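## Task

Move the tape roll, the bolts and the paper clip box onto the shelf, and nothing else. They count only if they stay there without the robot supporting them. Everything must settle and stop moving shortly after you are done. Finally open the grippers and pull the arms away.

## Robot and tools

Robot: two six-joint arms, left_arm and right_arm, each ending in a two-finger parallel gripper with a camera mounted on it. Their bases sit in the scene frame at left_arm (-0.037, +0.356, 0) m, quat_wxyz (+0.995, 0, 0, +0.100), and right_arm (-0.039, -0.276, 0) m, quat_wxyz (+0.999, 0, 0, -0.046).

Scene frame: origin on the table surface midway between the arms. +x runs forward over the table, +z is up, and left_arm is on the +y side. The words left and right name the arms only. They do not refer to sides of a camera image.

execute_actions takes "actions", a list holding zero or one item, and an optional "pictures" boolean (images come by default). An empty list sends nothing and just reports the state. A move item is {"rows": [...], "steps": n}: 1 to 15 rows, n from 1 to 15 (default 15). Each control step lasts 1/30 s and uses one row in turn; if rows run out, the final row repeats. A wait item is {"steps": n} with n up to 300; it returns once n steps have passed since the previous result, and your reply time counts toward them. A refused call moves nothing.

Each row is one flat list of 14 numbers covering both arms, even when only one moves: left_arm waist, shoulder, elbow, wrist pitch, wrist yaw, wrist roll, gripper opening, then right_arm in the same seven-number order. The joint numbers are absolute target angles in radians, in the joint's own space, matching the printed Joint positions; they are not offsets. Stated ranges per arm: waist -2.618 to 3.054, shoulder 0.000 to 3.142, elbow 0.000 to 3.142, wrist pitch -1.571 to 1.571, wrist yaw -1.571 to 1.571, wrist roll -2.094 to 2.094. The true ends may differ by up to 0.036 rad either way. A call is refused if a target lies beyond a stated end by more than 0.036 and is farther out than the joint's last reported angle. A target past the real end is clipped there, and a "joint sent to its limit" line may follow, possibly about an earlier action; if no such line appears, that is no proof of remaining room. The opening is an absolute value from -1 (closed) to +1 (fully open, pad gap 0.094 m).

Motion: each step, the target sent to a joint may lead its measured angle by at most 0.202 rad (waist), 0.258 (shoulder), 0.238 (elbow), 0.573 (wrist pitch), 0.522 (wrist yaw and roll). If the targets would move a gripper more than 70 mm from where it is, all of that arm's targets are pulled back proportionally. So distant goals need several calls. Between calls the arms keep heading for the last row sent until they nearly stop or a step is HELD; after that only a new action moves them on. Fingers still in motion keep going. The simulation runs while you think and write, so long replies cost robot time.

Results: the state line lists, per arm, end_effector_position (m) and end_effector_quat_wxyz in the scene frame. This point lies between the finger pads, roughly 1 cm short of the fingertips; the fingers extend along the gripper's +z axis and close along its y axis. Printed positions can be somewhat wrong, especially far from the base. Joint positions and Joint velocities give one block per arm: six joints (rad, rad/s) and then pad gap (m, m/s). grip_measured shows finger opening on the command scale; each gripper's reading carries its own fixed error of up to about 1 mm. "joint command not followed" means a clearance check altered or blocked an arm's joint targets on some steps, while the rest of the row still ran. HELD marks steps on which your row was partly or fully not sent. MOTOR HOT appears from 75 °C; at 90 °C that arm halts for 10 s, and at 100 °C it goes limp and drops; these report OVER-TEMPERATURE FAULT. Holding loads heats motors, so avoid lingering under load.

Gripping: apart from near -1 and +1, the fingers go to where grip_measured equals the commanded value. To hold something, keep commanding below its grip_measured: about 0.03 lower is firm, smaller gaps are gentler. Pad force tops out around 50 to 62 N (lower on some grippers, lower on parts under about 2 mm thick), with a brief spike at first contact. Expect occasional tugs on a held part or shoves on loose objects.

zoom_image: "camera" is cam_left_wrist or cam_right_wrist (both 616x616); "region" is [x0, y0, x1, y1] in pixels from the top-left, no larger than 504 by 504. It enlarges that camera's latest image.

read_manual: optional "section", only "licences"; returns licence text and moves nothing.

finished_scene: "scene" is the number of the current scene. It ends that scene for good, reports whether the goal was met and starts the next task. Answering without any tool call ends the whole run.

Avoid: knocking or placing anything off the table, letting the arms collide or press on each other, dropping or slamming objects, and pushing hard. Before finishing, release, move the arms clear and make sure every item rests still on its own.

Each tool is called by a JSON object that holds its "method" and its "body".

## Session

{"method": "execute_actions", "body": {"actions": []}}

Scene clock: 0.00 s of 5100.00 s.
left_arm: end_effector_position=(+0.0996, +0.3973, +0.1525) grip_measured=+1.000 end_effector_quat_wxyz=(+0.041, -0.389, +0.918, +0.056) | right_arm: end_effector_position=(+0.0796, -0.4779, +0.1409) grip_measured=+1.000 end_effector_quat_wxyz=(+0.020, -0.481, +0.876, +0.022)
Joint positions: left_arm=[-0.077  1.022  1.003 -1.503 -0.13  -0.676  0.094] | right_arm=[-0.983  1.468  1.258 -1.406 -0.04  -2.08   0.094]
Joint velocities: left_arm=[ 0.002  0.002  0.007 -0.007  0.051 -0.051  0.   ] | right_arm=[ 0.002 -0.012  0.002 -0.066  0.007 -0.051  0.   ]
Motor temperatures (°C, as the motors report them): left_arm=[30 28 30 28 31 28] | right_arm=[27 29 30 30 29 28]

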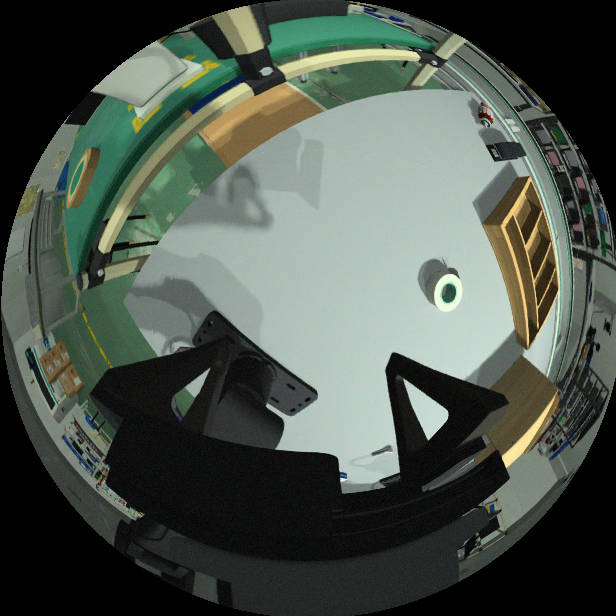

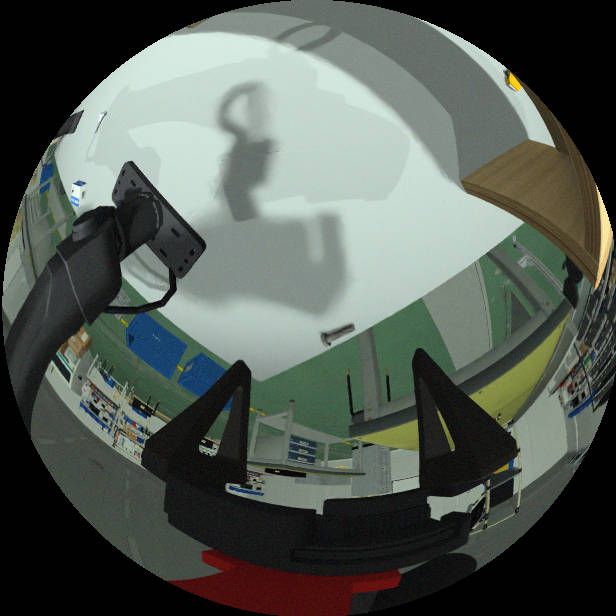

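Survey with both arms in overview poses.

{"method": "execute_actions", "body": {"actions": [{"rows":[[-0.5,1.4,1.6,-1.5,0,0,1,-0.1,1.2,1.45,-1.5,0,0,1]]}], "pictures": false}}

{"method": "execute_actions", "body": {"actions": [{"steps":25}]}}

Scene clock: 1.07 s of 5100.00 s.
left_arm: end_effector_position=(+0.2238, +0.2774, +0.2409) grip_measured=+1.000 end_effector_quat_wxyz=(+0.129, +0.129, +0.983, -0.019) | right_arm: end_effector_position=(+0.1897, -0.3211, +0.2513) grip_measured=+1.000 end_effector_quat_wxyz=(+0.160, -0.267, +0.947, -0.079)
Joint positions: left_arm=[-0.502  1.407  1.582 -1.484 -0.007 -0.04   0.094] | right_arm=[-0.111  1.197  1.451 -1.467 -0.008 -0.753  0.094]
Joint velocities: left_arm=[ 0.007  0.002 -0.017 -0.051  0.037  0.212  0.   ] | right_arm=[ 0.281  0.032 -0.002 -0.125 -0.095  2.835  0.   ]
Motor temperatures (°C, as the motors report them): left_arm=[30 28 30 28 31 28] | right_arm=[27 30 30 30 29 28]
Steps of this call (steps 1 to 17: nothing new was sent; steps 18 to 32: all 15 steps of this action). Readings (joint positions):
18: left_arm=[-0.109 1.057 1.038 -1.534 -0.123 -0.605] | right_arm=[-0.966 1.455 1.266 -1.410 -0.026 -2.029]
19: left_arm=[-0.170 1.122 1.104 -1.558 -0.104 -0.521] | right_arm=[-0.930 1.430 1.280 -1.413 -0.016 -1.968]
21: left_arm=[-0.287 1.267 1.243 -1.545 -0.078 -0.370] | right_arm=[-0.830 1.353 1.332 -1.419 -0.007 -1.830]
25: left_arm=[-0.478 1.432 1.503 -1.492 -0.030 -0.162] | right_arm=[-0.539 1.210 1.437 -1.430 0.002 -1.446]
32: the state above

Scene clock: 1.90 s of 5100.00 s.
left_arm: end_effector_position=(+0.2220, +0.2775, +0.2404) grip_measured=+1.000 end_effector_quat_wxyz=(+0.126, +0.144, +0.981, -0.017) | right_arm: end_effector_position=(+0.1846, -0.3189, +0.2491) grip_measured=+1.000 end_effector_quat_wxyz=(+0.165, +0.092, +0.982, -0.014)
Joint positions: left_arm=[-0.502  1.407  1.582 -1.491 -0.005 -0.009  0.094] | right_arm=[-0.106  1.198  1.451 -1.49  -0.007 -0.011  0.094]
Joint velocities: left_arm=[ 0.012 -0.002  0.002 -0.007 -0.007 -0.022  0.   ] | right_arm=[-0.002  0.007 -0.007  0.007  0.037 -0.007  0.   ]
Motor temperatures (°C, as the motors report them): left_arm=[30 29 30 28 31 28] | right_arm=[27 30 30 30 29 28]
Steps of this call (steps 1 to 25: the robot went on to your last target). Readings (joint positions):
1: left_arm=[-0.502 1.407 1.582 -1.485 -0.006 -0.034] | right_arm=[-0.106 1.198 1.451 -1.471 -0.008 -0.654]
2: left_arm=[-0.502 1.407 1.582 -1.486 -0.006 -0.029] | right_arm=[-0.106 1.198 1.451 -1.474 -0.008 -0.554]
4: left_arm=[-0.502 1.407 1.582 -1.488 -0.005 -0.022] | right_arm=[-0.106 1.198 1.451 -1.480 -0.007 -0.365]
8: left_arm=[-0.502 1.407 1.582 -1.490 -0.005 -0.014] | right_arm=[-0.106 1.198 1.451 -1.486 -0.007 -0.153]
25: the state above

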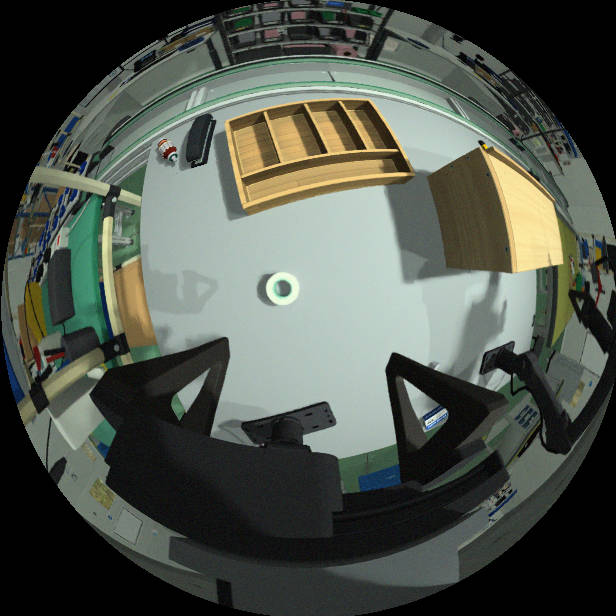

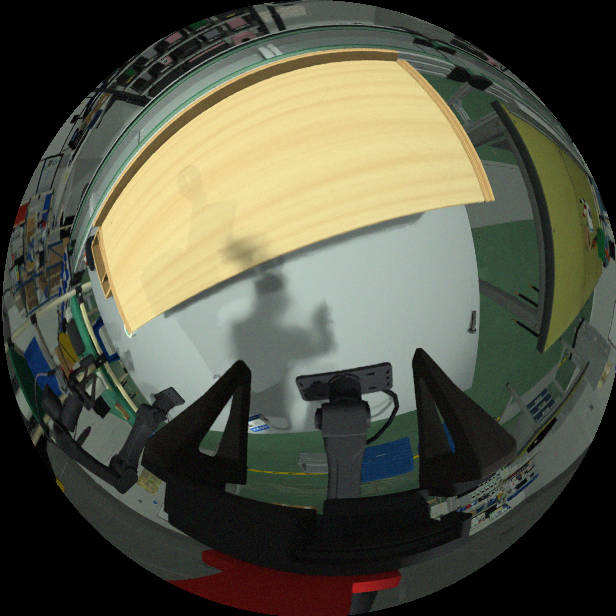

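{"method": "execute_actions", "body": {"actions": [{"rows":[[-0.5,1.4,1.6,-1.5,0,0,1,-1.29,1.6,1.75,-1.5,0,0,1]]}], "pictures": false}}

{"method": "execute_actions", "body": {"actions": [{"rows":[[-0.5,1.4,1.6,-1.5,0,0,1,-1.29,2.2,2.12,-1.48,0,0,1]]}], "pictures": false}}

{"method": "execute_actions", "body": {"actions": [{"steps":20}]}}

Scene clock: 3.87 s of 5100.00 s.
left_arm: end_effector_position=(+0.2220, +0.2775, +0.2404) grip_measured=+1.000 end_effector_quat_wxyz=(+0.126, +0.144, +0.981, -0.017) | right_arm: end_effector_position=(+0.0854, -0.5758, +0.2205) grip_measured=+1.000 end_effector_quat_wxyz=(+0.085, +0.553, +0.827, -0.051)
Joint positions: left_arm=[-0.502  1.407  1.582 -1.491 -0.005 -0.009  0.094] | right_arm=[-1.095  1.636  1.727 -1.464 -0.011 -0.008  0.094]
Joint velocities: left_arm=[-0.007 -0.002  0.002 -0.022  0.007 -0.095  0.   ] | right_arm=[-2.161 -0.164 -0.002  0.022  0.11  -0.022  0.   ]
Motor temperatures (°C, as the motors report them): left_arm=[30 29 30 28 31 28] | right_arm=[27 30 30 30 29 28]
Steps of this call (steps 1 to 30: the robot went on to your last target; steps 31 to 44: nothing new was sent; steps 45 to 59: all 15 steps of this action). Readings (joint positions):
45: left_arm=[-0.502 1.407 1.582 -1.491 -0.005 -0.009] | right_arm=[-0.138 1.232 1.491 -1.525 -0.022 -0.010]
46: left_arm=[-0.502 1.407 1.582 -1.491 -0.005 -0.009] | right_arm=[-0.195 1.289 1.562 -1.549 -0.024 -0.010]
48: left_arm=[-0.502 1.407 1.582 -1.491 -0.005 -0.009] | right_arm=[-0.310 1.416 1.676 -1.523 -0.022 -0.009]
52: left_arm=[-0.502 1.407 1.582 -1.491 -0.005 -0.009] | right_arm=[-0.569 1.607 1.727 -1.467 -0.023 -0.009]
59: the state above

Scene clock: 4.37 s of 5100.00 s.
left_arm: end_effector_position=(+0.2220, +0.2774, +0.2404) grip_measured=+1.000 end_effector_quat_wxyz=(+0.126, +0.144, +0.981, -0.018) | right_arm: end_effector_position=(+0.0374, -0.6972, +0.0962) grip_measured=+1.000 end_effector_quat_wxyz=(-0.020, +0.639, +0.769, +0.011)
Joint positions: left_arm=[-0.502  1.407  1.582 -1.491 -0.004 -0.009  0.094] | right_arm=[-1.298  2.259  2.106 -1.462  0.008 -0.004  0.094]
Joint velocities: left_arm=[-0.002 -0.007  0.002 -0.051 -0.037  0.022  0.   ] | right_arm=[-0.007 -0.252  0.002 -0.154 -0.007  0.022  0.   ]
Motor temperatures (°C, as the motors report them): left_arm=[30 29 30 28 31 28] | right_arm=[27 30 30 30 29 28]
Steps of this call (steps 1 to 15: all 15 steps of this action). Readings (joint positions):
1: left_arm=[-0.502 1.407 1.582 -1.491 -0.004 -0.009] | right_arm=[-1.165 1.662 1.765 -1.493 -0.006 -0.007]
2: left_arm=[-0.502 1.407 1.582 -1.491 -0.004 -0.009] | right_arm=[-1.221 1.712 1.839 -1.515 -0.001 -0.006]
4: left_arm=[-0.502 1.407 1.582 -1.491 -0.004 -0.009] | right_arm=[-1.284 1.850 2.001 -1.506 0.007 -0.005]
8: left_arm=[-0.502 1.407 1.582 -1.491 -0.004 -0.009] | right_arm=[-1.300 2.089 2.106 -1.451 0.008 -0.004]
15: the state above

Scene clock: 5.03 s of 5100.00 s.
left_arm: end_effector_position=(+0.2220, +0.2774, +0.2404) grip_measured=+1.000 end_effector_quat_wxyz=(+0.126, +0.144, +0.981, -0.018) | right_arm: end_effector_position=(+0.0370, -0.6951, +0.1205) grip_measured=+1.000 end_effector_quat_wxyz=(-0.001, +0.639, +0.769, -0.005)
Joint positions: left_arm=[-0.502  1.407  1.582 -1.491 -0.004 -0.009  0.094] | right_arm=[-1.298  2.2    2.106 -1.473  0.008 -0.004  0.094]
Joint velocities: left_arm=[-0.007  0.002  0.007 -0.022 -0.081  0.007  0.   ] | right_arm=[-0.017  0.002 -0.002  0.022  0.022 -0.081  0.   ]
Motor temperatures (°C, as the motors report them): left_arm=[30 29 30 28 31 28] | right_arm=[27 30 30 30 29 28]
Steps of this call (steps 1 to 20: the robot went on to your last target). Readings (joint positions):
1: left_arm=[-0.502 1.407 1.582 -1.491 -0.004 -0.009] | right_arm=[-1.298 2.250 2.106 -1.464 0.008 -0.004]
2: left_arm=[-0.502 1.407 1.582 -1.491 -0.004 -0.009] | right_arm=[-1.298 2.238 2.106 -1.466 0.008 -0.004]
4: left_arm=[-0.502 1.407 1.582 -1.491 -0.004 -0.009] | right_arm=[-1.298 2.216 2.106 -1.468 0.008 -0.004]
8: left_arm=[-0.502 1.407 1.582 -1.491 -0.004 -0.009] | right_arm=[-1.298 2.200 2.106 -1.472 0.008 -0.004]
20: the state above

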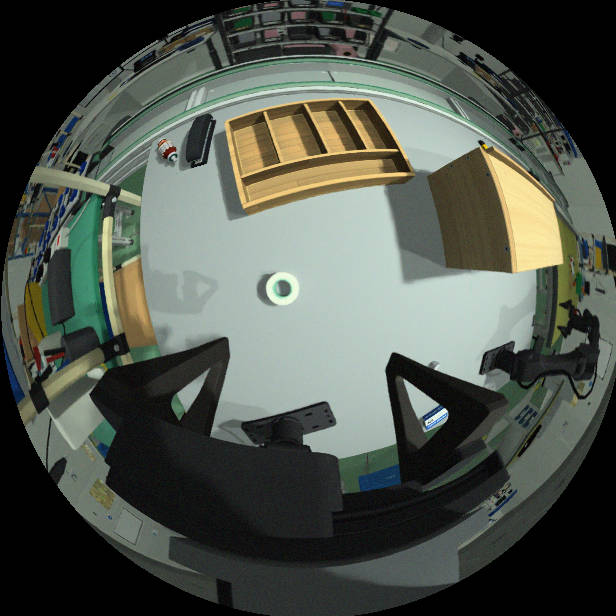

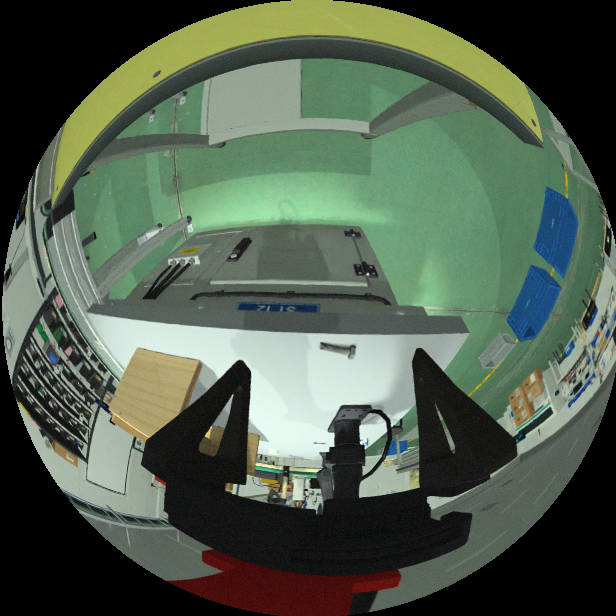

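{"method": "execute_actions", "body": {"actions": [{"rows":[[-0.5,1.4,1.6,-1.5,0,0,1,-1.39,1.82,1.33,-1.07,0,1.57,1]]}], "pictures": false}}

{"method": "execute_actions", "body": {"actions": [{"steps":25}]}}

Scene clock: 6.53 s of 5100.00 s.
left_arm: end_effector_position=(+0.2220, +0.2774, +0.2404) grip_measured=+1.000 end_effector_quat_wxyz=(+0.126, +0.145, +0.981, -0.018) | right_arm: end_effector_position=(-0.0122, -0.5957, +0.0565) grip_measured=+1.000 end_effector_quat_wxyz=(-0.025, +0.990, +0.142, +0.002)
Joint positions: left_arm=[-0.502  1.407  1.582 -1.491 -0.004 -0.009  0.094] | right_arm=[-1.399  1.841  1.326 -1.107 -0.     1.365  0.094]
Joint velocities: left_arm=[ 0.007 -0.002 -0.012 -0.037 -0.007 -0.007  0.   ] | right_arm=[0.007 0.002 0.007 0.007 0.037 1.311 0.   ]
Motor temperatures (°C, as the motors report them): left_arm=[30 29 31 28 31 28] | right_arm=[27 31 30 30 29 28]
Steps of this call (steps 1 to 15: the robot went on to your last target; steps 16 to 30: nothing new was sent; steps 31 to 45: all 15 steps of this action). Readings (joint positions):
31: left_arm=[-0.502 1.407 1.582 -1.491 -0.004 -0.009] | right_arm=[-1.305 2.158 2.041 -1.397 0.002 0.079]
32: left_arm=[-0.502 1.407 1.582 -1.491 -0.004 -0.009] | right_arm=[-1.316 2.095 1.942 -1.310 -0.003 0.178]
34: left_arm=[-0.502 1.407 1.582 -1.491 -0.004 -0.009] | right_arm=[-1.356 1.948 1.760 -1.212 -0.004 0.378]
38: left_arm=[-0.502 1.407 1.582 -1.491 -0.004 -0.009] | right_arm=[-1.403 1.766 1.488 -1.130 0.002 0.777]
45: the state above

Scene clock: 7.37 s of 5100.00 s.
left_arm: end_effector_position=(+0.2220, +0.2774, +0.2404) grip_measured=+1.000 end_effector_quat_wxyz=(+0.126, +0.145, +0.981, -0.018) | right_arm: end_effector_position=(-0.0115, -0.6048, +0.0586) grip_measured=+1.000 end_effector_quat_wxyz=(-0.004, +0.999, +0.045, +0.000)
Joint positions: left_arm=[-0.502  1.407  1.582 -1.491 -0.004 -0.009  0.094] | right_arm=[-1.399  1.834  1.326 -1.072 -0.     1.561  0.094]
Joint velocities: left_arm=[-0.002  0.002  0.007 -0.051 -0.022  0.007  0.   ] | right_arm=[-0.012 -0.017  0.007 -0.066  0.11  -0.022  0.   ]
Motor temperatures (°C, as the motors report them): left_arm=[30 29 31 28 31 28] | right_arm=[27 31 30 30 29 28]
Steps of this call (steps 1 to 25: the robot went on to your last target). Readings (joint positions):
1: left_arm=[-0.502 1.407 1.582 -1.491 -0.004 -0.009] | right_arm=[-1.399 1.841 1.326 -1.102 -0.000 1.405]
2: left_arm=[-0.502 1.407 1.582 -1.491 -0.004 -0.009] | right_arm=[-1.399 1.838 1.326 -1.095 -0.000 1.436]
4: left_arm=[-0.502 1.407 1.582 -1.491 -0.004 -0.009] | right_arm=[-1.399 1.834 1.326 -1.086 -0.000 1.482]
8: left_arm=[-0.502 1.407 1.582 -1.491 -0.004 -0.009] | right_arm=[-1.399 1.834 1.326 -1.077 -0.000 1.529]
25: the state above

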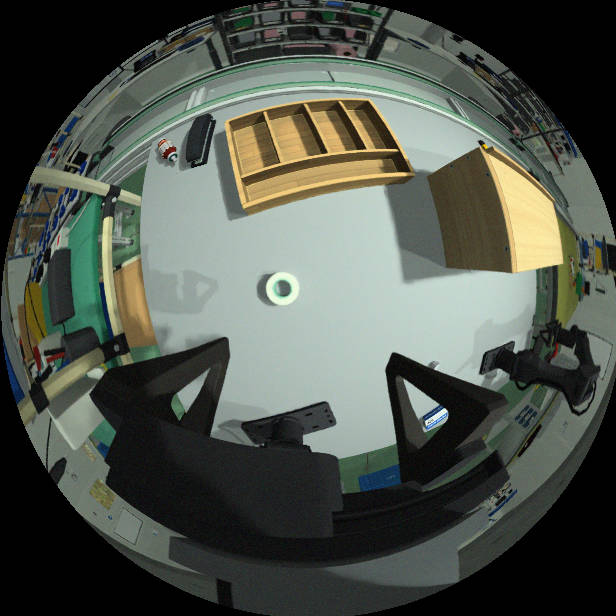

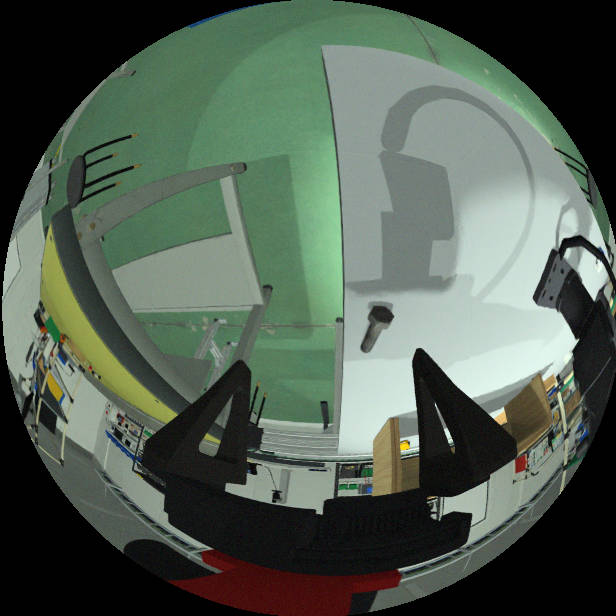

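{"method": "execute_actions", "body": {"actions": [{"rows":[[-0.5,1.4,1.6,-1.5,0,0,1,-1.35,1.68,1.15,-1.03,0,1.57,0.0]],"steps":10}], "pictures": false}}

{"method": "execute_actions", "body": {"actions": [{"rows":[[-0.5,1.4,1.6,-1.5,0,0,1,-1.35,1.71,1.07,-0.92,0,1.57,0.0]]}], "pictures": false}}

{"method": "execute_actions", "body": {"actions": [{"steps":10}]}}

Scene clock: 9.17 s of 5100.00 s.
left_arm: end_effector_position=(+0.2220, +0.2774, +0.2404) grip_measured=+1.000 end_effector_quat_wxyz=(+0.126, +0.145, +0.981, -0.018) | right_arm: end_effector_position=(-0.0004, -0.5702, +0.0634) grip_measured=+0.002 end_effector_quat_wxyz=(+0.008, +0.998, +0.066, +0.002)
Joint positions: left_arm=[-0.502  1.407  1.582 -1.491 -0.004 -0.009  0.094] | right_arm=[-1.354  1.685  1.168 -1.038 -0.003  1.564  0.047]
Joint velocities: left_arm=[-0.007 -0.027 -0.002 -0.007 -0.051 -0.022  0.   ] | right_arm=[ 0.002  0.007 -0.002  0.022  0.007  0.037 -0.   ]
Motor temperatures (°C, as the motors report them): left_arm=[30 29 31 28 31 28] | right_arm=[27 32 31 30 29 28]
Steps of this call (steps 1 to 15: the robot went on to your last target; steps 16 to 44: nothing new was sent; steps 45 to 54: all 10 steps of this action). Readings (joint positions):
45: left_arm=[-0.502 1.407 1.582 -1.491 -0.004 -0.009] | right_arm=[-1.395 1.811 1.295 -1.040 0.001 1.562]
46: left_arm=[-0.502 1.407 1.582 -1.491 -0.004 -0.009] | right_arm=[-1.386 1.773 1.246 -1.019 0.001 1.562]
48: left_arm=[-0.502 1.407 1.582 -1.491 -0.004 -0.009] | right_arm=[-1.364 1.710 1.182 -1.037 -0.001 1.563]
52: left_arm=[-0.502 1.407 1.582 -1.491 -0.004 -0.009] | right_arm=[-1.354 1.685 1.168 -1.041 -0.003 1.564]
54: the state above

Scene clock: 9.67 s of 5100.00 s.
left_arm: end_effector_position=(+0.2220, +0.2774, +0.2404) grip_measured=+1.000 end_effector_quat_wxyz=(+0.126, +0.145, +0.981, -0.018) | right_arm: end_effector_position=(-0.0006, -0.5684, +0.0371) grip_measured=+0.002 end_effector_quat_wxyz=(+0.010, +0.998, +0.066, +0.002)
Joint positions: left_arm=[-0.502  1.407  1.582 -1.491 -0.004 -0.009  0.094] | right_arm=[-1.354  1.708  1.083 -0.926 -0.003  1.564  0.047]
Joint velocities: left_arm=[ 0.007  0.002 -0.022 -0.051 -0.095  0.007  0.   ] | right_arm=[-0.007  0.002 -0.002  0.022  0.066 -0.037  0.   ]
Motor temperatures (°C, as the motors report them): left_arm=[30 29 31 28 31 28] | right_arm=[27 32 31 30 29 28]
Steps of this call (steps 1 to 15: all 15 steps of this action). Readings (joint positions):
1: left_arm=[-0.502 1.407 1.582 -1.491 -0.004 -0.009] | right_arm=[-1.354 1.685 1.156 -1.017 -0.003 1.564]
2: left_arm=[-0.502 1.407 1.582 -1.491 -0.004 -0.009] | right_arm=[-1.354 1.686 1.139 -0.991 -0.003 1.564]
4: left_arm=[-0.502 1.407 1.582 -1.491 -0.004 -0.009] | right_arm=[-1.354 1.695 1.105 -0.963 -0.003 1.564]
8: left_arm=[-0.502 1.407 1.582 -1.491 -0.004 -0.009] | right_arm=[-1.354 1.708 1.083 -0.947 -0.003 1.564]
15: the state above

Scene clock: 10.00 s of 5100.00 s.
left_arm: end_effector_position=(+0.2220, +0.2774, +0.2404) grip_measured=+1.000 end_effector_quat_wxyz=(+0.126, +0.145, +0.981, -0.018) | right_arm: end_effector_position=(-0.0005, -0.5695, +0.0371) grip_measured=+0.002 end_effector_quat_wxyz=(+0.012, +0.998, +0.066, +0.002)
Joint positions: left_arm=[-0.502  1.407  1.582 -1.491 -0.004 -0.009  0.094] | right_arm=[-1.354  1.708  1.083 -0.922 -0.003  1.564  0.047]
Joint velocities: left_arm=[-0.017 -0.012 -0.027 -0.007  0.007  0.022  0.   ] | right_arm=[-0.002 -0.007  0.012 -0.022 -0.037 -0.007 -0.   ]
Motor temperatures (°C, as the motors report them): left_arm=[30 29 31 28 31 28] | right_arm=[27 32 31 30 29 28]
Steps of this call (steps 1 to 10: the robot went on to your last target). Readings (joint positions):
1: left_arm=[-0.502 1.407 1.582 -1.491 -0.004 -0.009] | right_arm=[-1.354 1.708 1.083 -0.925 -0.003 1.564]
2: left_arm=[-0.502 1.407 1.582 -1.491 -0.004 -0.009] | right_arm=[-1.354 1.708 1.083 -0.924 -0.003 1.564]
4: left_arm=[-0.502 1.407 1.582 -1.491 -0.004 -0.009] | right_arm=[-1.354 1.708 1.083 -0.923 -0.003 1.564]
8: left_arm=[-0.502 1.407 1.582 -1.491 -0.004 -0.009] | right_arm=[-1.354 1.708 1.083 -0.922 -0.003 1.564]
10: the state above

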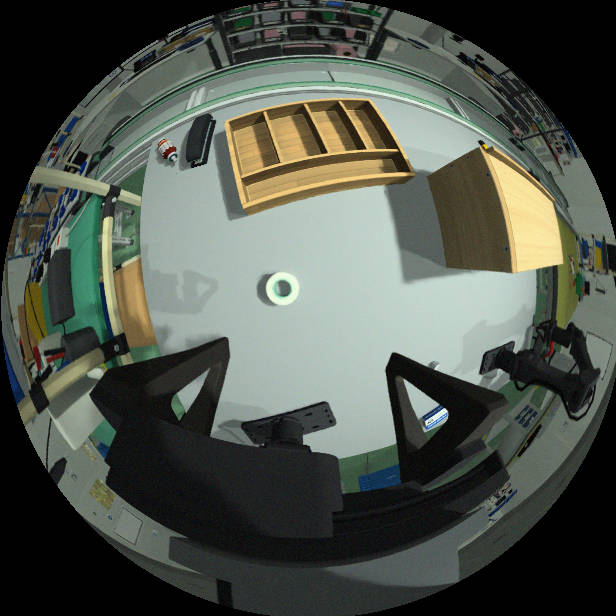

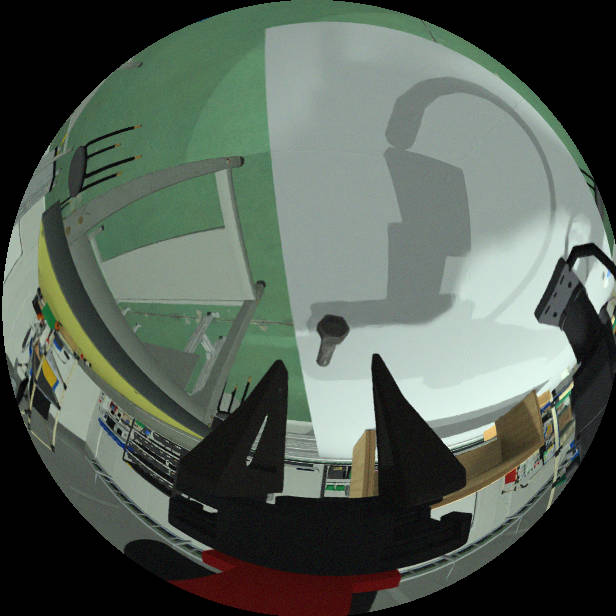

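{"method": "execute_actions", "body": {"actions": [{"rows":[[-0.5,1.4,1.6,-1.5,0,0,1,-1.32,1.72,1.03,-0.87,0,1.57,0.0],[-0.5,1.4,1.6,-1.5,0,0,1,-1.32,1.72,1.03,-0.87,0,1.57,0.0],[-0.5,1.4,1.6,-1.5,0,0,1,-1.32,1.72,1.03,-0.87,0,1.57,0.0],[-0.5,1.4,1.6,-1.5,0,0,1,-1.32,1.72,1.03,-0.87,0,1.57,0.0],[-0.5,1.4,1.6,-1.5,0,0,1,-1.32,1.732,0.99,-0.82,0,1.57,0.0]]}]}}

Scene clock: 11.70 s of 5100.00 s.
left_arm: end_effector_position=(+0.2220, +0.2774, +0.2404) grip_measured=+1.000 end_effector_quat_wxyz=(+0.126, +0.145, +0.981, -0.018) | right_arm: end_effector_position=(+0.0066, -0.5628, +0.0150) grip_measured=+0.002 end_effector_quat_wxyz=(+0.012, +0.997, +0.079, +0.002)
Joint positions: left_arm=[-0.502  1.407  1.582 -1.491 -0.004 -0.009  0.094] | right_arm=[-1.327  1.725  1.007 -0.829 -0.003  1.564  0.047]
Joint velocities: left_arm=[-0.022 -0.002 -0.017 -0.022 -0.007  0.007  0.   ] | right_arm=[-0.002 -0.002  0.002  0.066 -0.007  0.051  0.   ]
Motor temperatures (°C, as the motors report them): left_arm=[30 29 31 28 31 28] | right_arm=[27 32 31 30 29 28]
Steps of this call (steps 1 to 15: the robot went on to your last target; steps 16 to 36: nothing new was sent; steps 37 to 51: all 15 steps of this action). Readings (joint positions):
37: left_arm=[-0.502 1.407 1.582 -1.491 -0.004 -0.009] | right_arm=[-1.351 1.708 1.078 -0.912 -0.003 1.564]
38: left_arm=[-0.502 1.407 1.582 -1.491 -0.004 -0.009] | right_arm=[-1.345 1.708 1.071 -0.901 -0.003 1.564]
40: left_arm=[-0.502 1.407 1.582 -1.491 -0.004 -0.009] | right_arm=[-1.332 1.710 1.057 -0.890 -0.003 1.564]
44: left_arm=[-0.502 1.407 1.582 -1.491 -0.004 -0.009] | right_arm=[-1.327 1.718 1.017 -0.849 -0.003 1.564]
51: the state above

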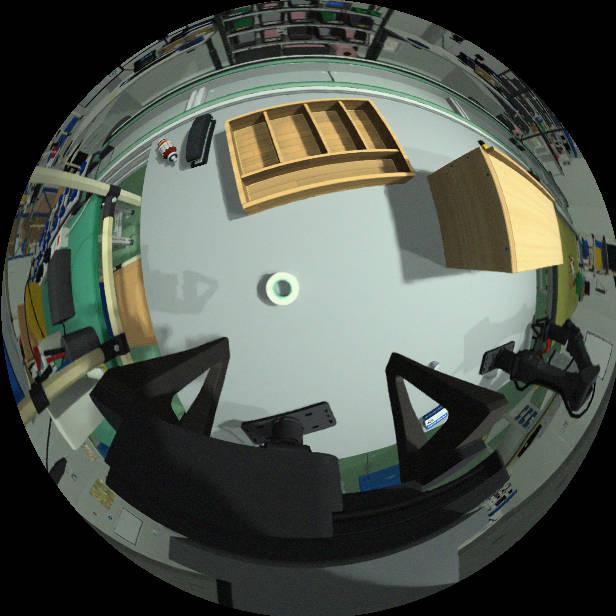

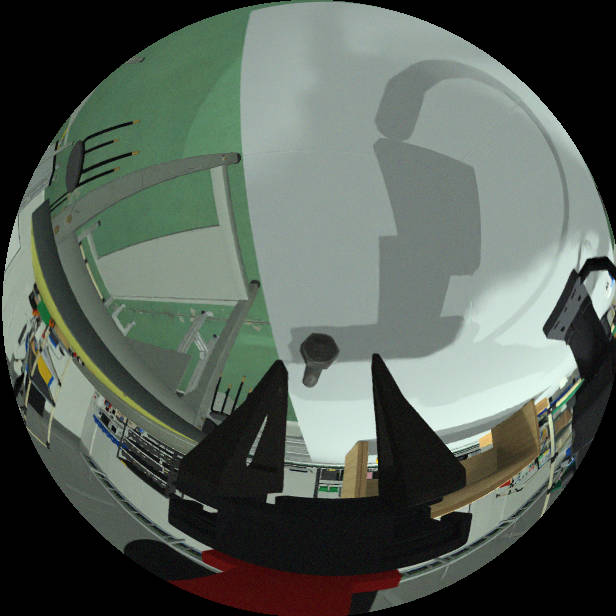

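{"method": "execute_actions", "body": {"actions": [{"rows":[[-0.5,1.4,1.6,-1.5,0,0,1,-1.32,1.735,0.98,-0.81,0,1.57,-0.9]]}]}}

Scene clock: 13.00 s of 5100.00 s.
left_arm: end_effector_position=(+0.2220, +0.2774, +0.2404) grip_measured=+1.000 end_effector_quat_wxyz=(+0.126, +0.145, +0.981, -0.018) | right_arm: end_effector_position=(+0.0080, -0.5663, +0.0152) grip_measured=-0.897 end_effector_quat_wxyz=(+0.019, +0.997, +0.079, +0.005)
Joint positions: left_arm=[-0.502  1.407  1.582 -1.491 -0.004 -0.009  0.094] | right_arm=[-1.326  1.725  1.007 -0.814 -0.007  1.564  0.005]
Joint velocities: left_arm=[-0.002  0.002  0.002  0.037  0.007 -0.066  0.   ] | right_arm=[-0.017  0.002  0.002 -0.037 -0.037  0.007 -0.001]
Motor temperatures (°C, as the motors report them): left_arm=[30 29 31 29 31 28] | right_arm=[27 32 31 30 29 28]
Steps of this call (steps 1 to 15: the robot went on to your last target; steps 16 to 24: nothing new was sent; steps 25 to 39: all 15 steps of this action). Readings (joint positions):
25: left_arm=[-0.502 1.407 1.582 -1.491 -0.004 -0.009] | right_arm=[-1.327 1.725 1.007 -0.820 -0.003 1.564]
26: left_arm=[-0.502 1.407 1.582 -1.491 -0.004 -0.009] | right_arm=[-1.327 1.725 1.007 -0.819 -0.003 1.564]
28: left_arm=[-0.502 1.407 1.582 -1.491 -0.004 -0.009] | right_arm=[-1.327 1.725 1.007 -0.817 -0.007 1.564]
32: left_arm=[-0.502 1.407 1.582 -1.491 -0.004 -0.009] | right_arm=[-1.326 1.725 1.007 -0.814 -0.007 1.564]
39: the state above

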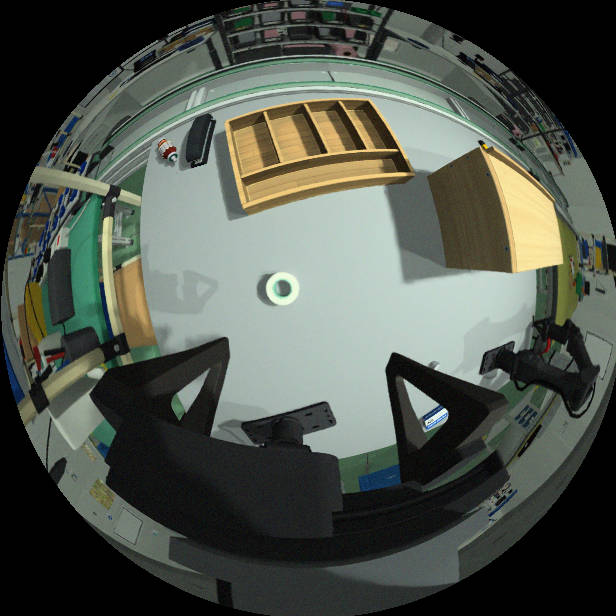

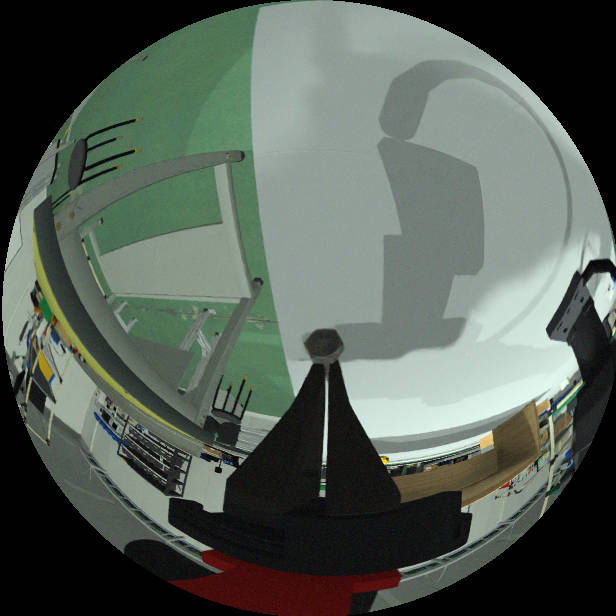

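{"method": "execute_actions", "body": {"actions": [{"rows":[[-0.5,1.4,1.6,-1.5,0,0,1,-1.345,1.725,1.01,-0.82,0,1.57,-0.2]],"steps":12}], "pictures": false}}

{"method": "execute_actions", "body": {"actions": [{"rows":[[-0.5,1.4,1.6,-1.5,0,0,1,-1.345,1.74,0.965,-0.79,0,1.57,-0.2]]}]}}

Scene clock: 14.17 s of 5100.00 s.
left_arm: end_effector_position=(+0.2220, +0.2774, +0.2404) grip_measured=+1.000 end_effector_quat_wxyz=(+0.126, +0.145, +0.981, -0.018) | right_arm: end_effector_position=(+0.0052, -0.5669, +0.0152) grip_measured=-0.202 end_effector_quat_wxyz=(+0.019, +0.997, +0.074, +0.005)
Joint positions: left_arm=[-0.502  1.407  1.582 -1.491 -0.004 -0.009  0.094] | right_arm=[-1.336  1.725  1.007 -0.814 -0.007  1.564  0.037]
Joint velocities: left_arm=[ 0.007  0.002  0.007 -0.11  -0.081 -0.007  0.   ] | right_arm=[-0.007 -0.007  0.002 -0.007 -0.022 -0.007 -0.001]
Motor temperatures (°C, as the motors report them): left_arm=[30 29 31 29 31 28] | right_arm=[27 32 31 30 29 28]
Steps of this call (steps 1 to 15: the robot went on to your last target; steps 16 to 23: nothing new was sent; steps 24 to 35: all 12 steps of this action). Readings (joint positions):
24: left_arm=[-0.502 1.407 1.582 -1.491 -0.004 -0.009] | right_arm=[-1.327 1.725 1.007 -0.814 -0.007 1.564]
25: left_arm=[-0.502 1.407 1.582 -1.491 -0.004 -0.009] | right_arm=[-1.329 1.725 1.007 -0.814 -0.007 1.564]
27: left_arm=[-0.502 1.407 1.582 -1.491 -0.004 -0.009] | right_arm=[-1.334 1.725 1.007 -0.814 -0.007 1.564]
31: left_arm=[-0.502 1.407 1.582 -1.491 -0.004 -0.009] | right_arm=[-1.336 1.725 1.007 -0.814 -0.007 1.564]
35: the state above

Scene clock: 14.67 s of 5100.00 s.
left_arm: end_effector_position=(+0.2220, +0.2774, +0.2404) grip_measured=+1.000 end_effector_quat_wxyz=(+0.126, +0.145, +0.981, -0.018) | right_arm: end_effector_position=(+0.0048, -0.5642, +0.0093) grip_measured=-0.202 end_effector_quat_wxyz=(+0.017, +0.997, +0.074, +0.005)
Joint positions: left_arm=[-0.502  1.407  1.582 -1.491 -0.004 -0.009  0.094] | right_arm=[-1.336  1.729  0.986 -0.792 -0.007  1.564  0.037]
Joint velocities: left_arm=[-0.002 -0.007 -0.002 -0.022  0.051 -0.066  0.   ] | right_arm=[ 0.007 -0.007  0.007  0.007  0.037 -0.022 -0.   ]
Motor temperatures (°C, as the motors report them): left_arm=[30 29 31 29 31 28] | right_arm=[27 32 31 30 29 28]
Steps of this call (steps 1 to 15: all 15 steps of this action). Readings (joint positions):
1: left_arm=[-0.502 1.407 1.582 -1.491 -0.004 -0.009] | right_arm=[-1.336 1.725 1.004 -0.809 -0.007 1.564]
2: left_arm=[-0.502 1.407 1.582 -1.491 -0.004 -0.009] | right_arm=[-1.336 1.725 1.000 -0.803 -0.007 1.564]
4: left_arm=[-0.502 1.407 1.582 -1.491 -0.004 -0.009] | right_arm=[-1.336 1.726 0.991 -0.798 -0.007 1.564]
8: left_arm=[-0.502 1.407 1.582 -1.491 -0.004 -0.009] | right_arm=[-1.336 1.729 0.986 -0.797 -0.007 1.564]
15: the state above

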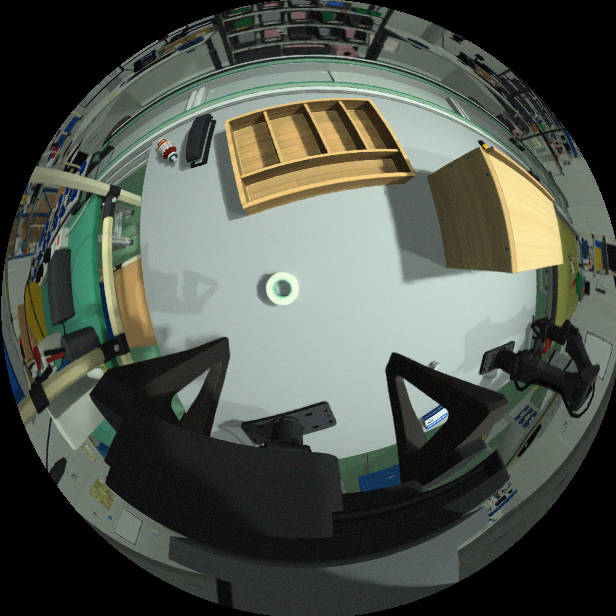

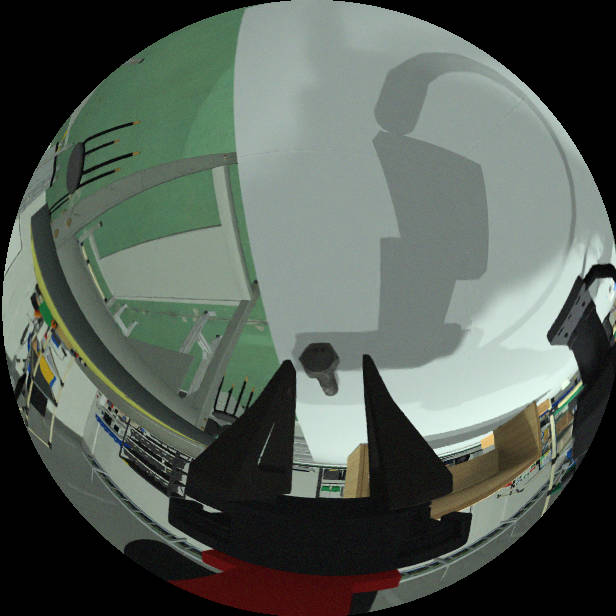

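{"method": "execute_actions", "body": {"actions": [{"rows":[[-0.5,1.4,1.6,-1.5,0,0,1,-1.32,1.74,0.965,-0.79,0,1.57,-0.2],[-0.5,1.4,1.6,-1.5,0,0,1,-1.32,1.74,0.965,-0.79,0,1.57,-0.2],[-0.5,1.4,1.6,-1.5,0,0,1,-1.32,1.74,0.965,-0.79,0,1.57,-0.2],[-0.5,1.4,1.6,-1.5,0,0,1,-1.32,1.74,0.965,-0.79,0,1.57,-0.2],[-0.5,1.4,1.6,-1.5,0,0,1,-1.32,1.74,0.965,-0.79,0,1.57,-0.2],[-0.5,1.4,1.6,-1.5,0,0,1,-1.32,1.74,0.965,-0.79,0,1.57,-0.9]]}]}}

Scene clock: 16.23 s of 5100.00 s.
left_arm: end_effector_position=(+0.2220, +0.2774, +0.2404) grip_measured=+1.000 end_effector_quat_wxyz=(+0.126, +0.145, +0.981, -0.018) | right_arm: end_effector_position=(+0.0069, -0.5642, +0.0093) grip_measured=-0.860 end_effector_quat_wxyz=(+0.018, +0.997, +0.077, +0.005)
Joint positions: left_arm=[-0.502  1.407  1.582 -1.491 -0.004 -0.009  0.094] | right_arm=[-1.329  1.729  0.986 -0.79  -0.007  1.565  0.007]
Joint velocities: left_arm=[ 0.002 -0.017  0.002  0.007 -0.066 -0.007  0.   ] | right_arm=[-0.007 -0.002 -0.002 -0.066 -0.037  0.022 -0.   ]
Motor temperatures (°C, as the motors report them): left_arm=[30 29 31 29 31 28] | right_arm=[27 32 31 30 29 28]
Steps of this call (steps 1 to 15: the robot went on to your last target; steps 16 to 32: nothing new was sent; steps 33 to 47: all 15 steps of this action). Readings (joint positions):
33: left_arm=[-0.502 1.407 1.582 -1.491 -0.004 -0.009] | right_arm=[-1.335 1.729 0.986 -0.791 -0.007 1.564]
34: left_arm=[-0.502 1.407 1.582 -1.491 -0.004 -0.009] | right_arm=[-1.334 1.729 0.986 -0.791 -0.007 1.564]
36: left_arm=[-0.502 1.407 1.582 -1.491 -0.004 -0.009] | right_arm=[-1.330 1.729 0.986 -0.791 -0.007 1.564]
40: left_arm=[-0.502 1.407 1.582 -1.491 -0.004 -0.009] | right_arm=[-1.329 1.729 0.986 -0.790 -0.007 1.565]
47: the state above

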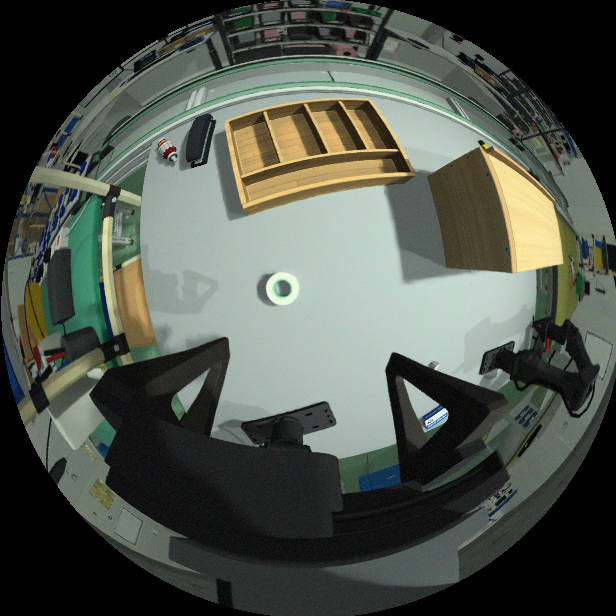

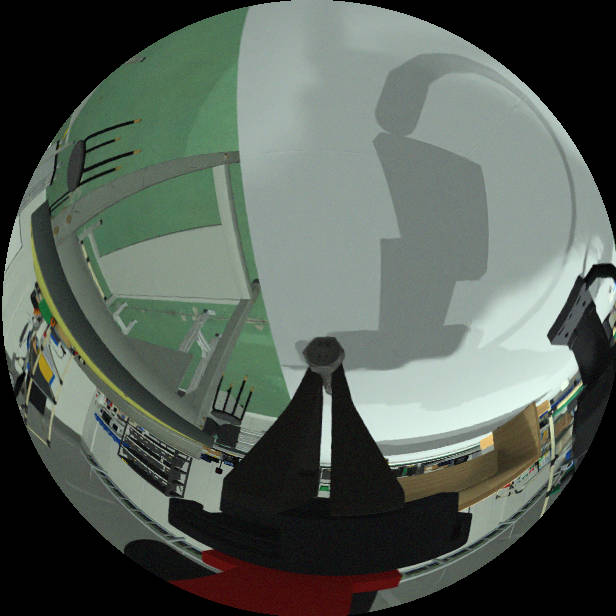

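{"method": "execute_actions", "body": {"actions": [{"rows":[[-0.5,1.4,1.6,-1.5,0,0,1,-1.32,1.5,1.9,-1.45,0,1.0,-0.92]]}], "pictures": false}}

{"method": "execute_actions", "body": {"actions": [{"steps":10}], "pictures": false}}

{"method": "execute_actions", "body": {"actions": [{"rows":[[-0.5,1.4,1.6,-1.5,0,0,1,-0.2,1.6,2.1,-1.45,0,0,-0.92]]}], "pictures": false}}

{"method": "execute_actions", "body": {"actions": [{"steps":20}]}}

Scene clock: 17.77 s of 5100.00 s.
left_arm: end_effector_position=(+0.2220, +0.2774, +0.2404) grip_measured=+1.000 end_effector_quat_wxyz=(+0.126, +0.145, +0.981, -0.018) | right_arm: end_effector_position=(+0.0150, -0.6171, +0.3116) grip_measured=-0.860 end_effector_quat_wxyz=(+0.271, +0.907, +0.318, -0.048)
Joint positions: left_arm=[-0.502  1.407  1.582 -1.491 -0.004 -0.009  0.094] | right_arm=[-1.329  1.51   1.859 -1.362 -0.008  1.047  0.007]
Joint velocities: left_arm=[ 0.002 -0.002  0.002  0.022 -0.051 -0.022  0.   ] | right_arm=[ 0.012 -0.374  1.028 -0.022 -0.037 -0.271 -0.001]
Motor temperatures (°C, as the motors report them): left_arm=[30 29 31 29 31 28] | right_arm=[27 32 31 30 29 28]
Steps of this call (steps 1 to 15: the robot went on to your last target; steps 16 to 31: nothing new was sent; steps 32 to 46: all 15 steps of this action). Readings (joint positions):
32: left_arm=[-0.502 1.407 1.582 -1.491 -0.004 -0.009] | right_arm=[-1.329 1.720 1.003 -0.835 -0.008 1.516]
33: left_arm=[-0.502 1.407 1.582 -1.491 -0.004 -0.009] | right_arm=[-1.329 1.701 1.029 -0.905 -0.008 1.459]
35: left_arm=[-0.502 1.407 1.582 -1.491 -0.004 -0.009] | right_arm=[-1.329 1.641 1.103 -1.035 -0.008 1.357]
39: left_arm=[-0.502 1.407 1.582 -1.491 -0.004 -0.009] | right_arm=[-1.329 1.547 1.340 -1.242 -0.008 1.185]
46: the state above

Scene clock: 18.10 s of 5100.00 s.
left_arm: end_effector_position=(+0.2220, +0.2774, +0.2404) grip_measured=+1.000 end_effector_quat_wxyz=(+0.126, +0.145, +0.981, -0.018) | right_arm: end_effector_position=(+0.0129, -0.6032, +0.3214) grip_measured=-0.860 end_effector_quat_wxyz=(+0.266, +0.904, +0.332, -0.051)
Joint positions: left_arm=[-0.502  1.407  1.582 -1.491 -0.004 -0.009  0.094] | right_arm=[-1.329  1.496  1.901 -1.428 -0.008  1.017  0.007]
Joint velocities: left_arm=[-0.002 -0.012  0.012  0.022 -0.022  0.022  0.   ] | right_arm=[ 0.002  0.071 -0.012 -0.095  0.066 -0.081  0.001]
Motor temperatures (°C, as the motors report them): left_arm=[30 29 31 29 31 28] | right_arm=[27 32 31 30 29 28]
Steps of this call (steps 1 to 10: the robot went on to your last target). Readings (joint positions):
1: left_arm=[-0.502 1.407 1.582 -1.491 -0.004 -0.009] | right_arm=[-1.329 1.496 1.885 -1.363 -0.008 1.039]
2: left_arm=[-0.502 1.407 1.582 -1.491 -0.004 -0.009] | right_arm=[-1.329 1.484 1.896 -1.368 -0.008 1.034]
4: left_arm=[-0.502 1.407 1.582 -1.491 -0.004 -0.009] | right_arm=[-1.329 1.474 1.901 -1.388 -0.008 1.027]
8: left_arm=[-0.502 1.407 1.582 -1.491 -0.004 -0.009] | right_arm=[-1.329 1.489 1.901 -1.421 -0.008 1.019]
10: the state above

Scene clock: 18.60 s of 5100.00 s.
left_arm: end_effector_position=(+0.2220, +0.2774, +0.2404) grip_measured=+1.000 end_effector_quat_wxyz=(+0.126, +0.145, +0.981, -0.018) | right_arm: end_effector_position=(+0.3044, -0.4057, +0.3380) grip_measured=-0.859 end_effector_quat_wxyz=(+0.293, +0.204, +0.933, -0.043)
Joint positions: left_arm=[-0.502  1.407  1.582 -1.491 -0.004 -0.009  0.094] | right_arm=[-0.272  1.616  2.067 -1.421 -0.003  0.065  0.007]
Joint velocities: left_arm=[-0.012  0.002  0.002  0.037  0.037 -0.037  0.   ] | right_arm=[ 1.824  0.002  0.002  0.007 -0.271 -0.491  0.001]
Motor temperatures (°C, as the motors report them): left_arm=[30 29 32 29 31 28] | right_arm=[27 32 31 30 29 28]
Steps of this call (steps 1 to 15: all 15 steps of this action). Readings (joint positions):
1: left_arm=[-0.502 1.407 1.582 -1.491 -0.004 -0.009] | right_arm=[-1.301 1.517 1.937 -1.458 0.011 0.936]
2: left_arm=[-0.502 1.407 1.582 -1.491 -0.004 -0.009] | right_arm=[-1.244 1.547 1.992 -1.471 0.020 0.838]
4: left_arm=[-0.502 1.407 1.582 -1.491 -0.004 -0.009] | right_arm=[-1.101 1.587 2.055 -1.439 0.018 0.639]
8: left_arm=[-0.502 1.407 1.582 -1.491 -0.004 -0.009] | right_arm=[-0.800 1.612 2.067 -1.421 0.010 0.285]
15: the state above

Scene clock: 19.27 s of 5100.00 s.
left_arm: end_effector_position=(+0.2220, +0.2774, +0.2404) grip_measured=+1.000 end_effector_quat_wxyz=(+0.126, +0.145, +0.981, -0.018) | right_arm: end_effector_position=(+0.3100, -0.3744, +0.3350) grip_measured=-0.859 end_effector_quat_wxyz=(+0.283, +0.139, +0.948, -0.032)
Joint positions: left_arm=[-0.502  1.407  1.582 -1.491 -0.004 -0.009  0.094] | right_arm=[-0.191  1.616  2.067 -1.443 -0.014  0.01   0.007]
Joint velocities: left_arm=[-0.002  0.007  0.002  0.037 -0.066 -0.081  0.   ] | right_arm=[-0.002 -0.007  0.002  0.051 -0.007  0.11  -0.   ]
Motor temperatures (°C, as the motors report them): left_arm=[30 29 32 29 31 28] | right_arm=[27 32 31 30 29 28]
Steps of this call (steps 1 to 20: the robot went on to your last target). Readings (joint positions):
1: left_arm=[-0.502 1.407 1.582 -1.491 -0.004 -0.009] | right_arm=[-0.222 1.616 2.067 -1.422 -0.013 0.052]
2: left_arm=[-0.502 1.407 1.582 -1.491 -0.004 -0.009] | right_arm=[-0.193 1.616 2.067 -1.425 -0.021 0.041]
4: left_arm=[-0.502 1.407 1.582 -1.491 -0.004 -0.009] | right_arm=[-0.183 1.616 2.067 -1.432 -0.024 0.028]
8: left_arm=[-0.502 1.407 1.582 -1.491 -0.004 -0.009] | right_arm=[-0.191 1.616 2.067 -1.439 -0.016 0.017]
20: the state above

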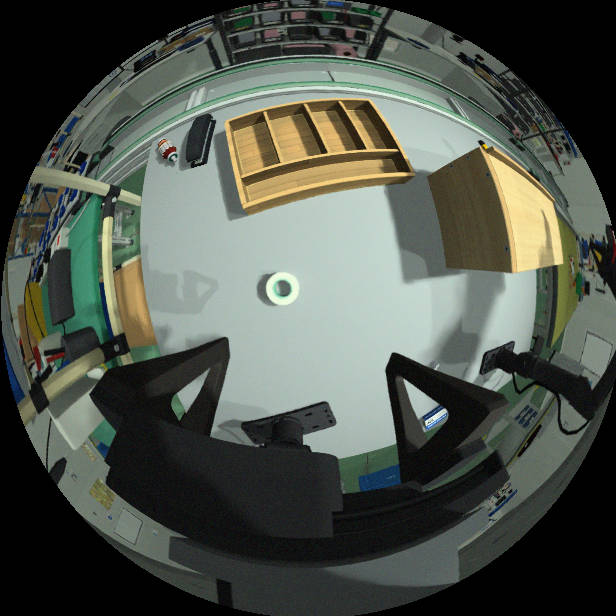

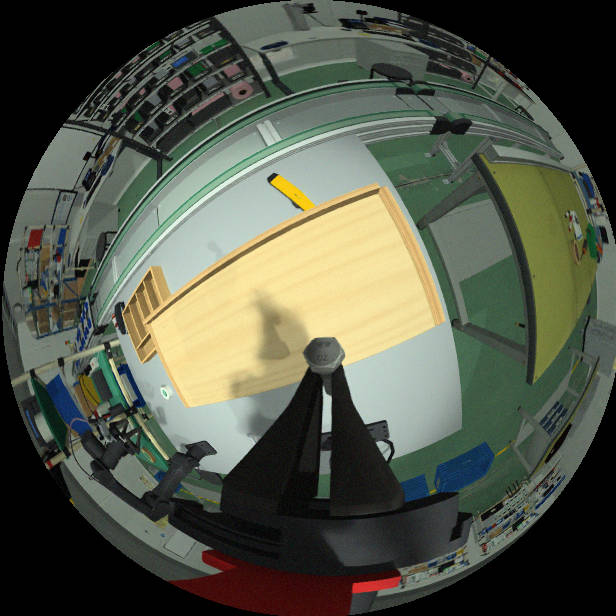

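{"method": "execute_actions", "body": {"actions": [{"rows":[[-0.5,1.4,1.6,-1.5,0,0,1,-0.05,1.8,2.3,-1.5,0,0,-0.92],[-0.5,1.4,1.6,-1.5,0,0,1,-0.05,1.8,2.3,-1.5,0,0,-0.92],[-0.5,1.4,1.6,-1.5,0,0,1,-0.05,1.85,2.33,-1.5,0,0,-0.92],[-0.5,1.4,1.6,-1.5,0,0,1,-0.05,1.9,2.35,-1.5,0,0,-0.92],[-0.5,1.4,1.6,-1.5,0,0,1,-0.05,1.95,2.37,-1.5,0,0,-0.92],[-0.5,1.4,1.6,-1.5,0,0,1,-0.05,2.0,2.37,-1.5,0,0,-0.92],[-0.5,1.4,1.6,-1.5,0,0,1,-0.05,2.05,2.37,-1.5,0,0,-0.92],[-0.5,1.4,1.6,-1.5,0,0,1,-0.05,2.08,2.37,-1.5,0,0,-0.92]]}]}}

Scene clock: 28.37 s of 5100.00 s.
left_arm: end_effector_position=(+0.2220, +0.2774, +0.2404) grip_measured=+1.000 end_effector_quat_wxyz=(+0.126, +0.145, +0.981, -0.018) | right_arm: end_effector_position=(+0.4185, -0.3379, +0.2123) grip_measured=-0.859 end_effector_quat_wxyz=(+0.145, +0.071, +0.987, -0.007)
Joint positions: left_arm=[-0.502  1.407  1.582 -1.491 -0.004 -0.009  0.094] | right_arm=[-0.045  2.142  2.351 -1.488 -0.004  0.007  0.007]
Joint velocities: left_arm=[-0.002 -0.017  0.002 -0.066 -0.051 -0.037  0.   ] | right_arm=[-0.007 -0.007  0.007 -0.183 -0.007 -0.066  0.001]
Motor temperatures (°C, as the motors report them): left_arm=[30 29 32 29 31 28] | right_arm=[27 32 32 31 29 28]
Steps of this call (steps 1 to 15: the robot went on to your last target; steps 16 to 90: nothing new was sent; then 5.60 s passed at rest; steps 91 to 105: all 15 steps of this action). Readings (joint positions):
91: left_arm=[-0.502 1.407 1.582 -1.491 -0.004 -0.009] | right_arm=[-0.173 1.648 2.120 -1.481 0.000 0.009]
92: left_arm=[-0.502 1.407 1.582 -1.491 -0.004 -0.009] | right_arm=[-0.141 1.692 2.193 -1.500 0.007 0.009]
94: left_arm=[-0.502 1.407 1.582 -1.491 -0.004 -0.009] | right_arm=[-0.076 1.779 2.295 -1.485 0.003 0.008]
98: left_arm=[-0.502 1.407 1.582 -1.491 -0.004 -0.009] | right_arm=[-0.044 1.961 2.362 -1.471 -0.004 0.007]
105: the state above

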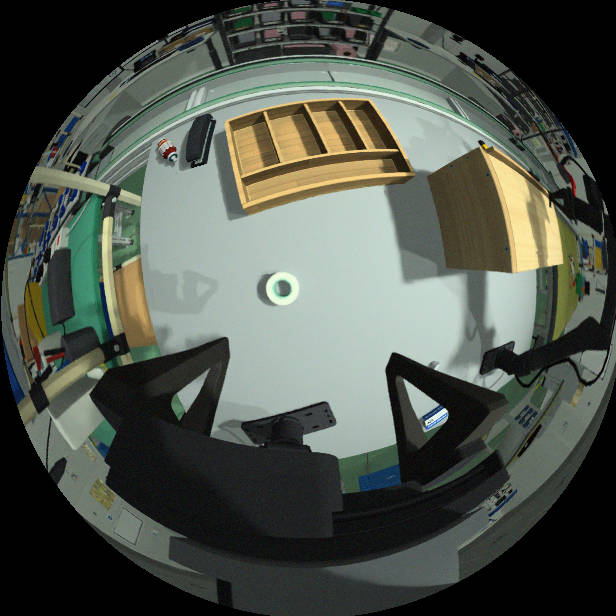

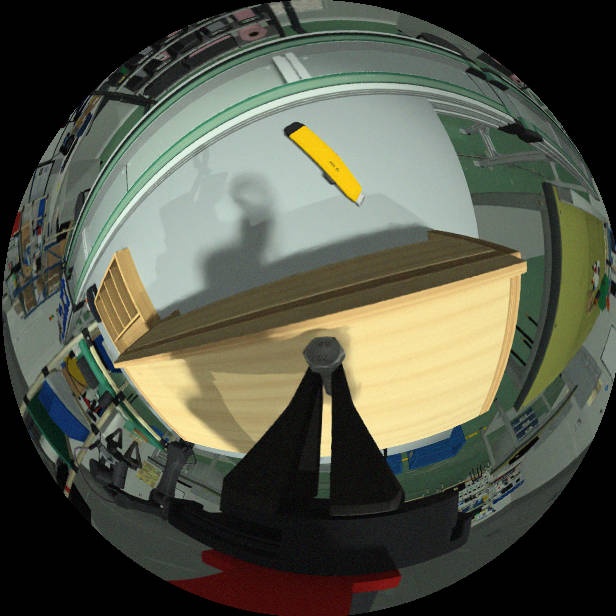

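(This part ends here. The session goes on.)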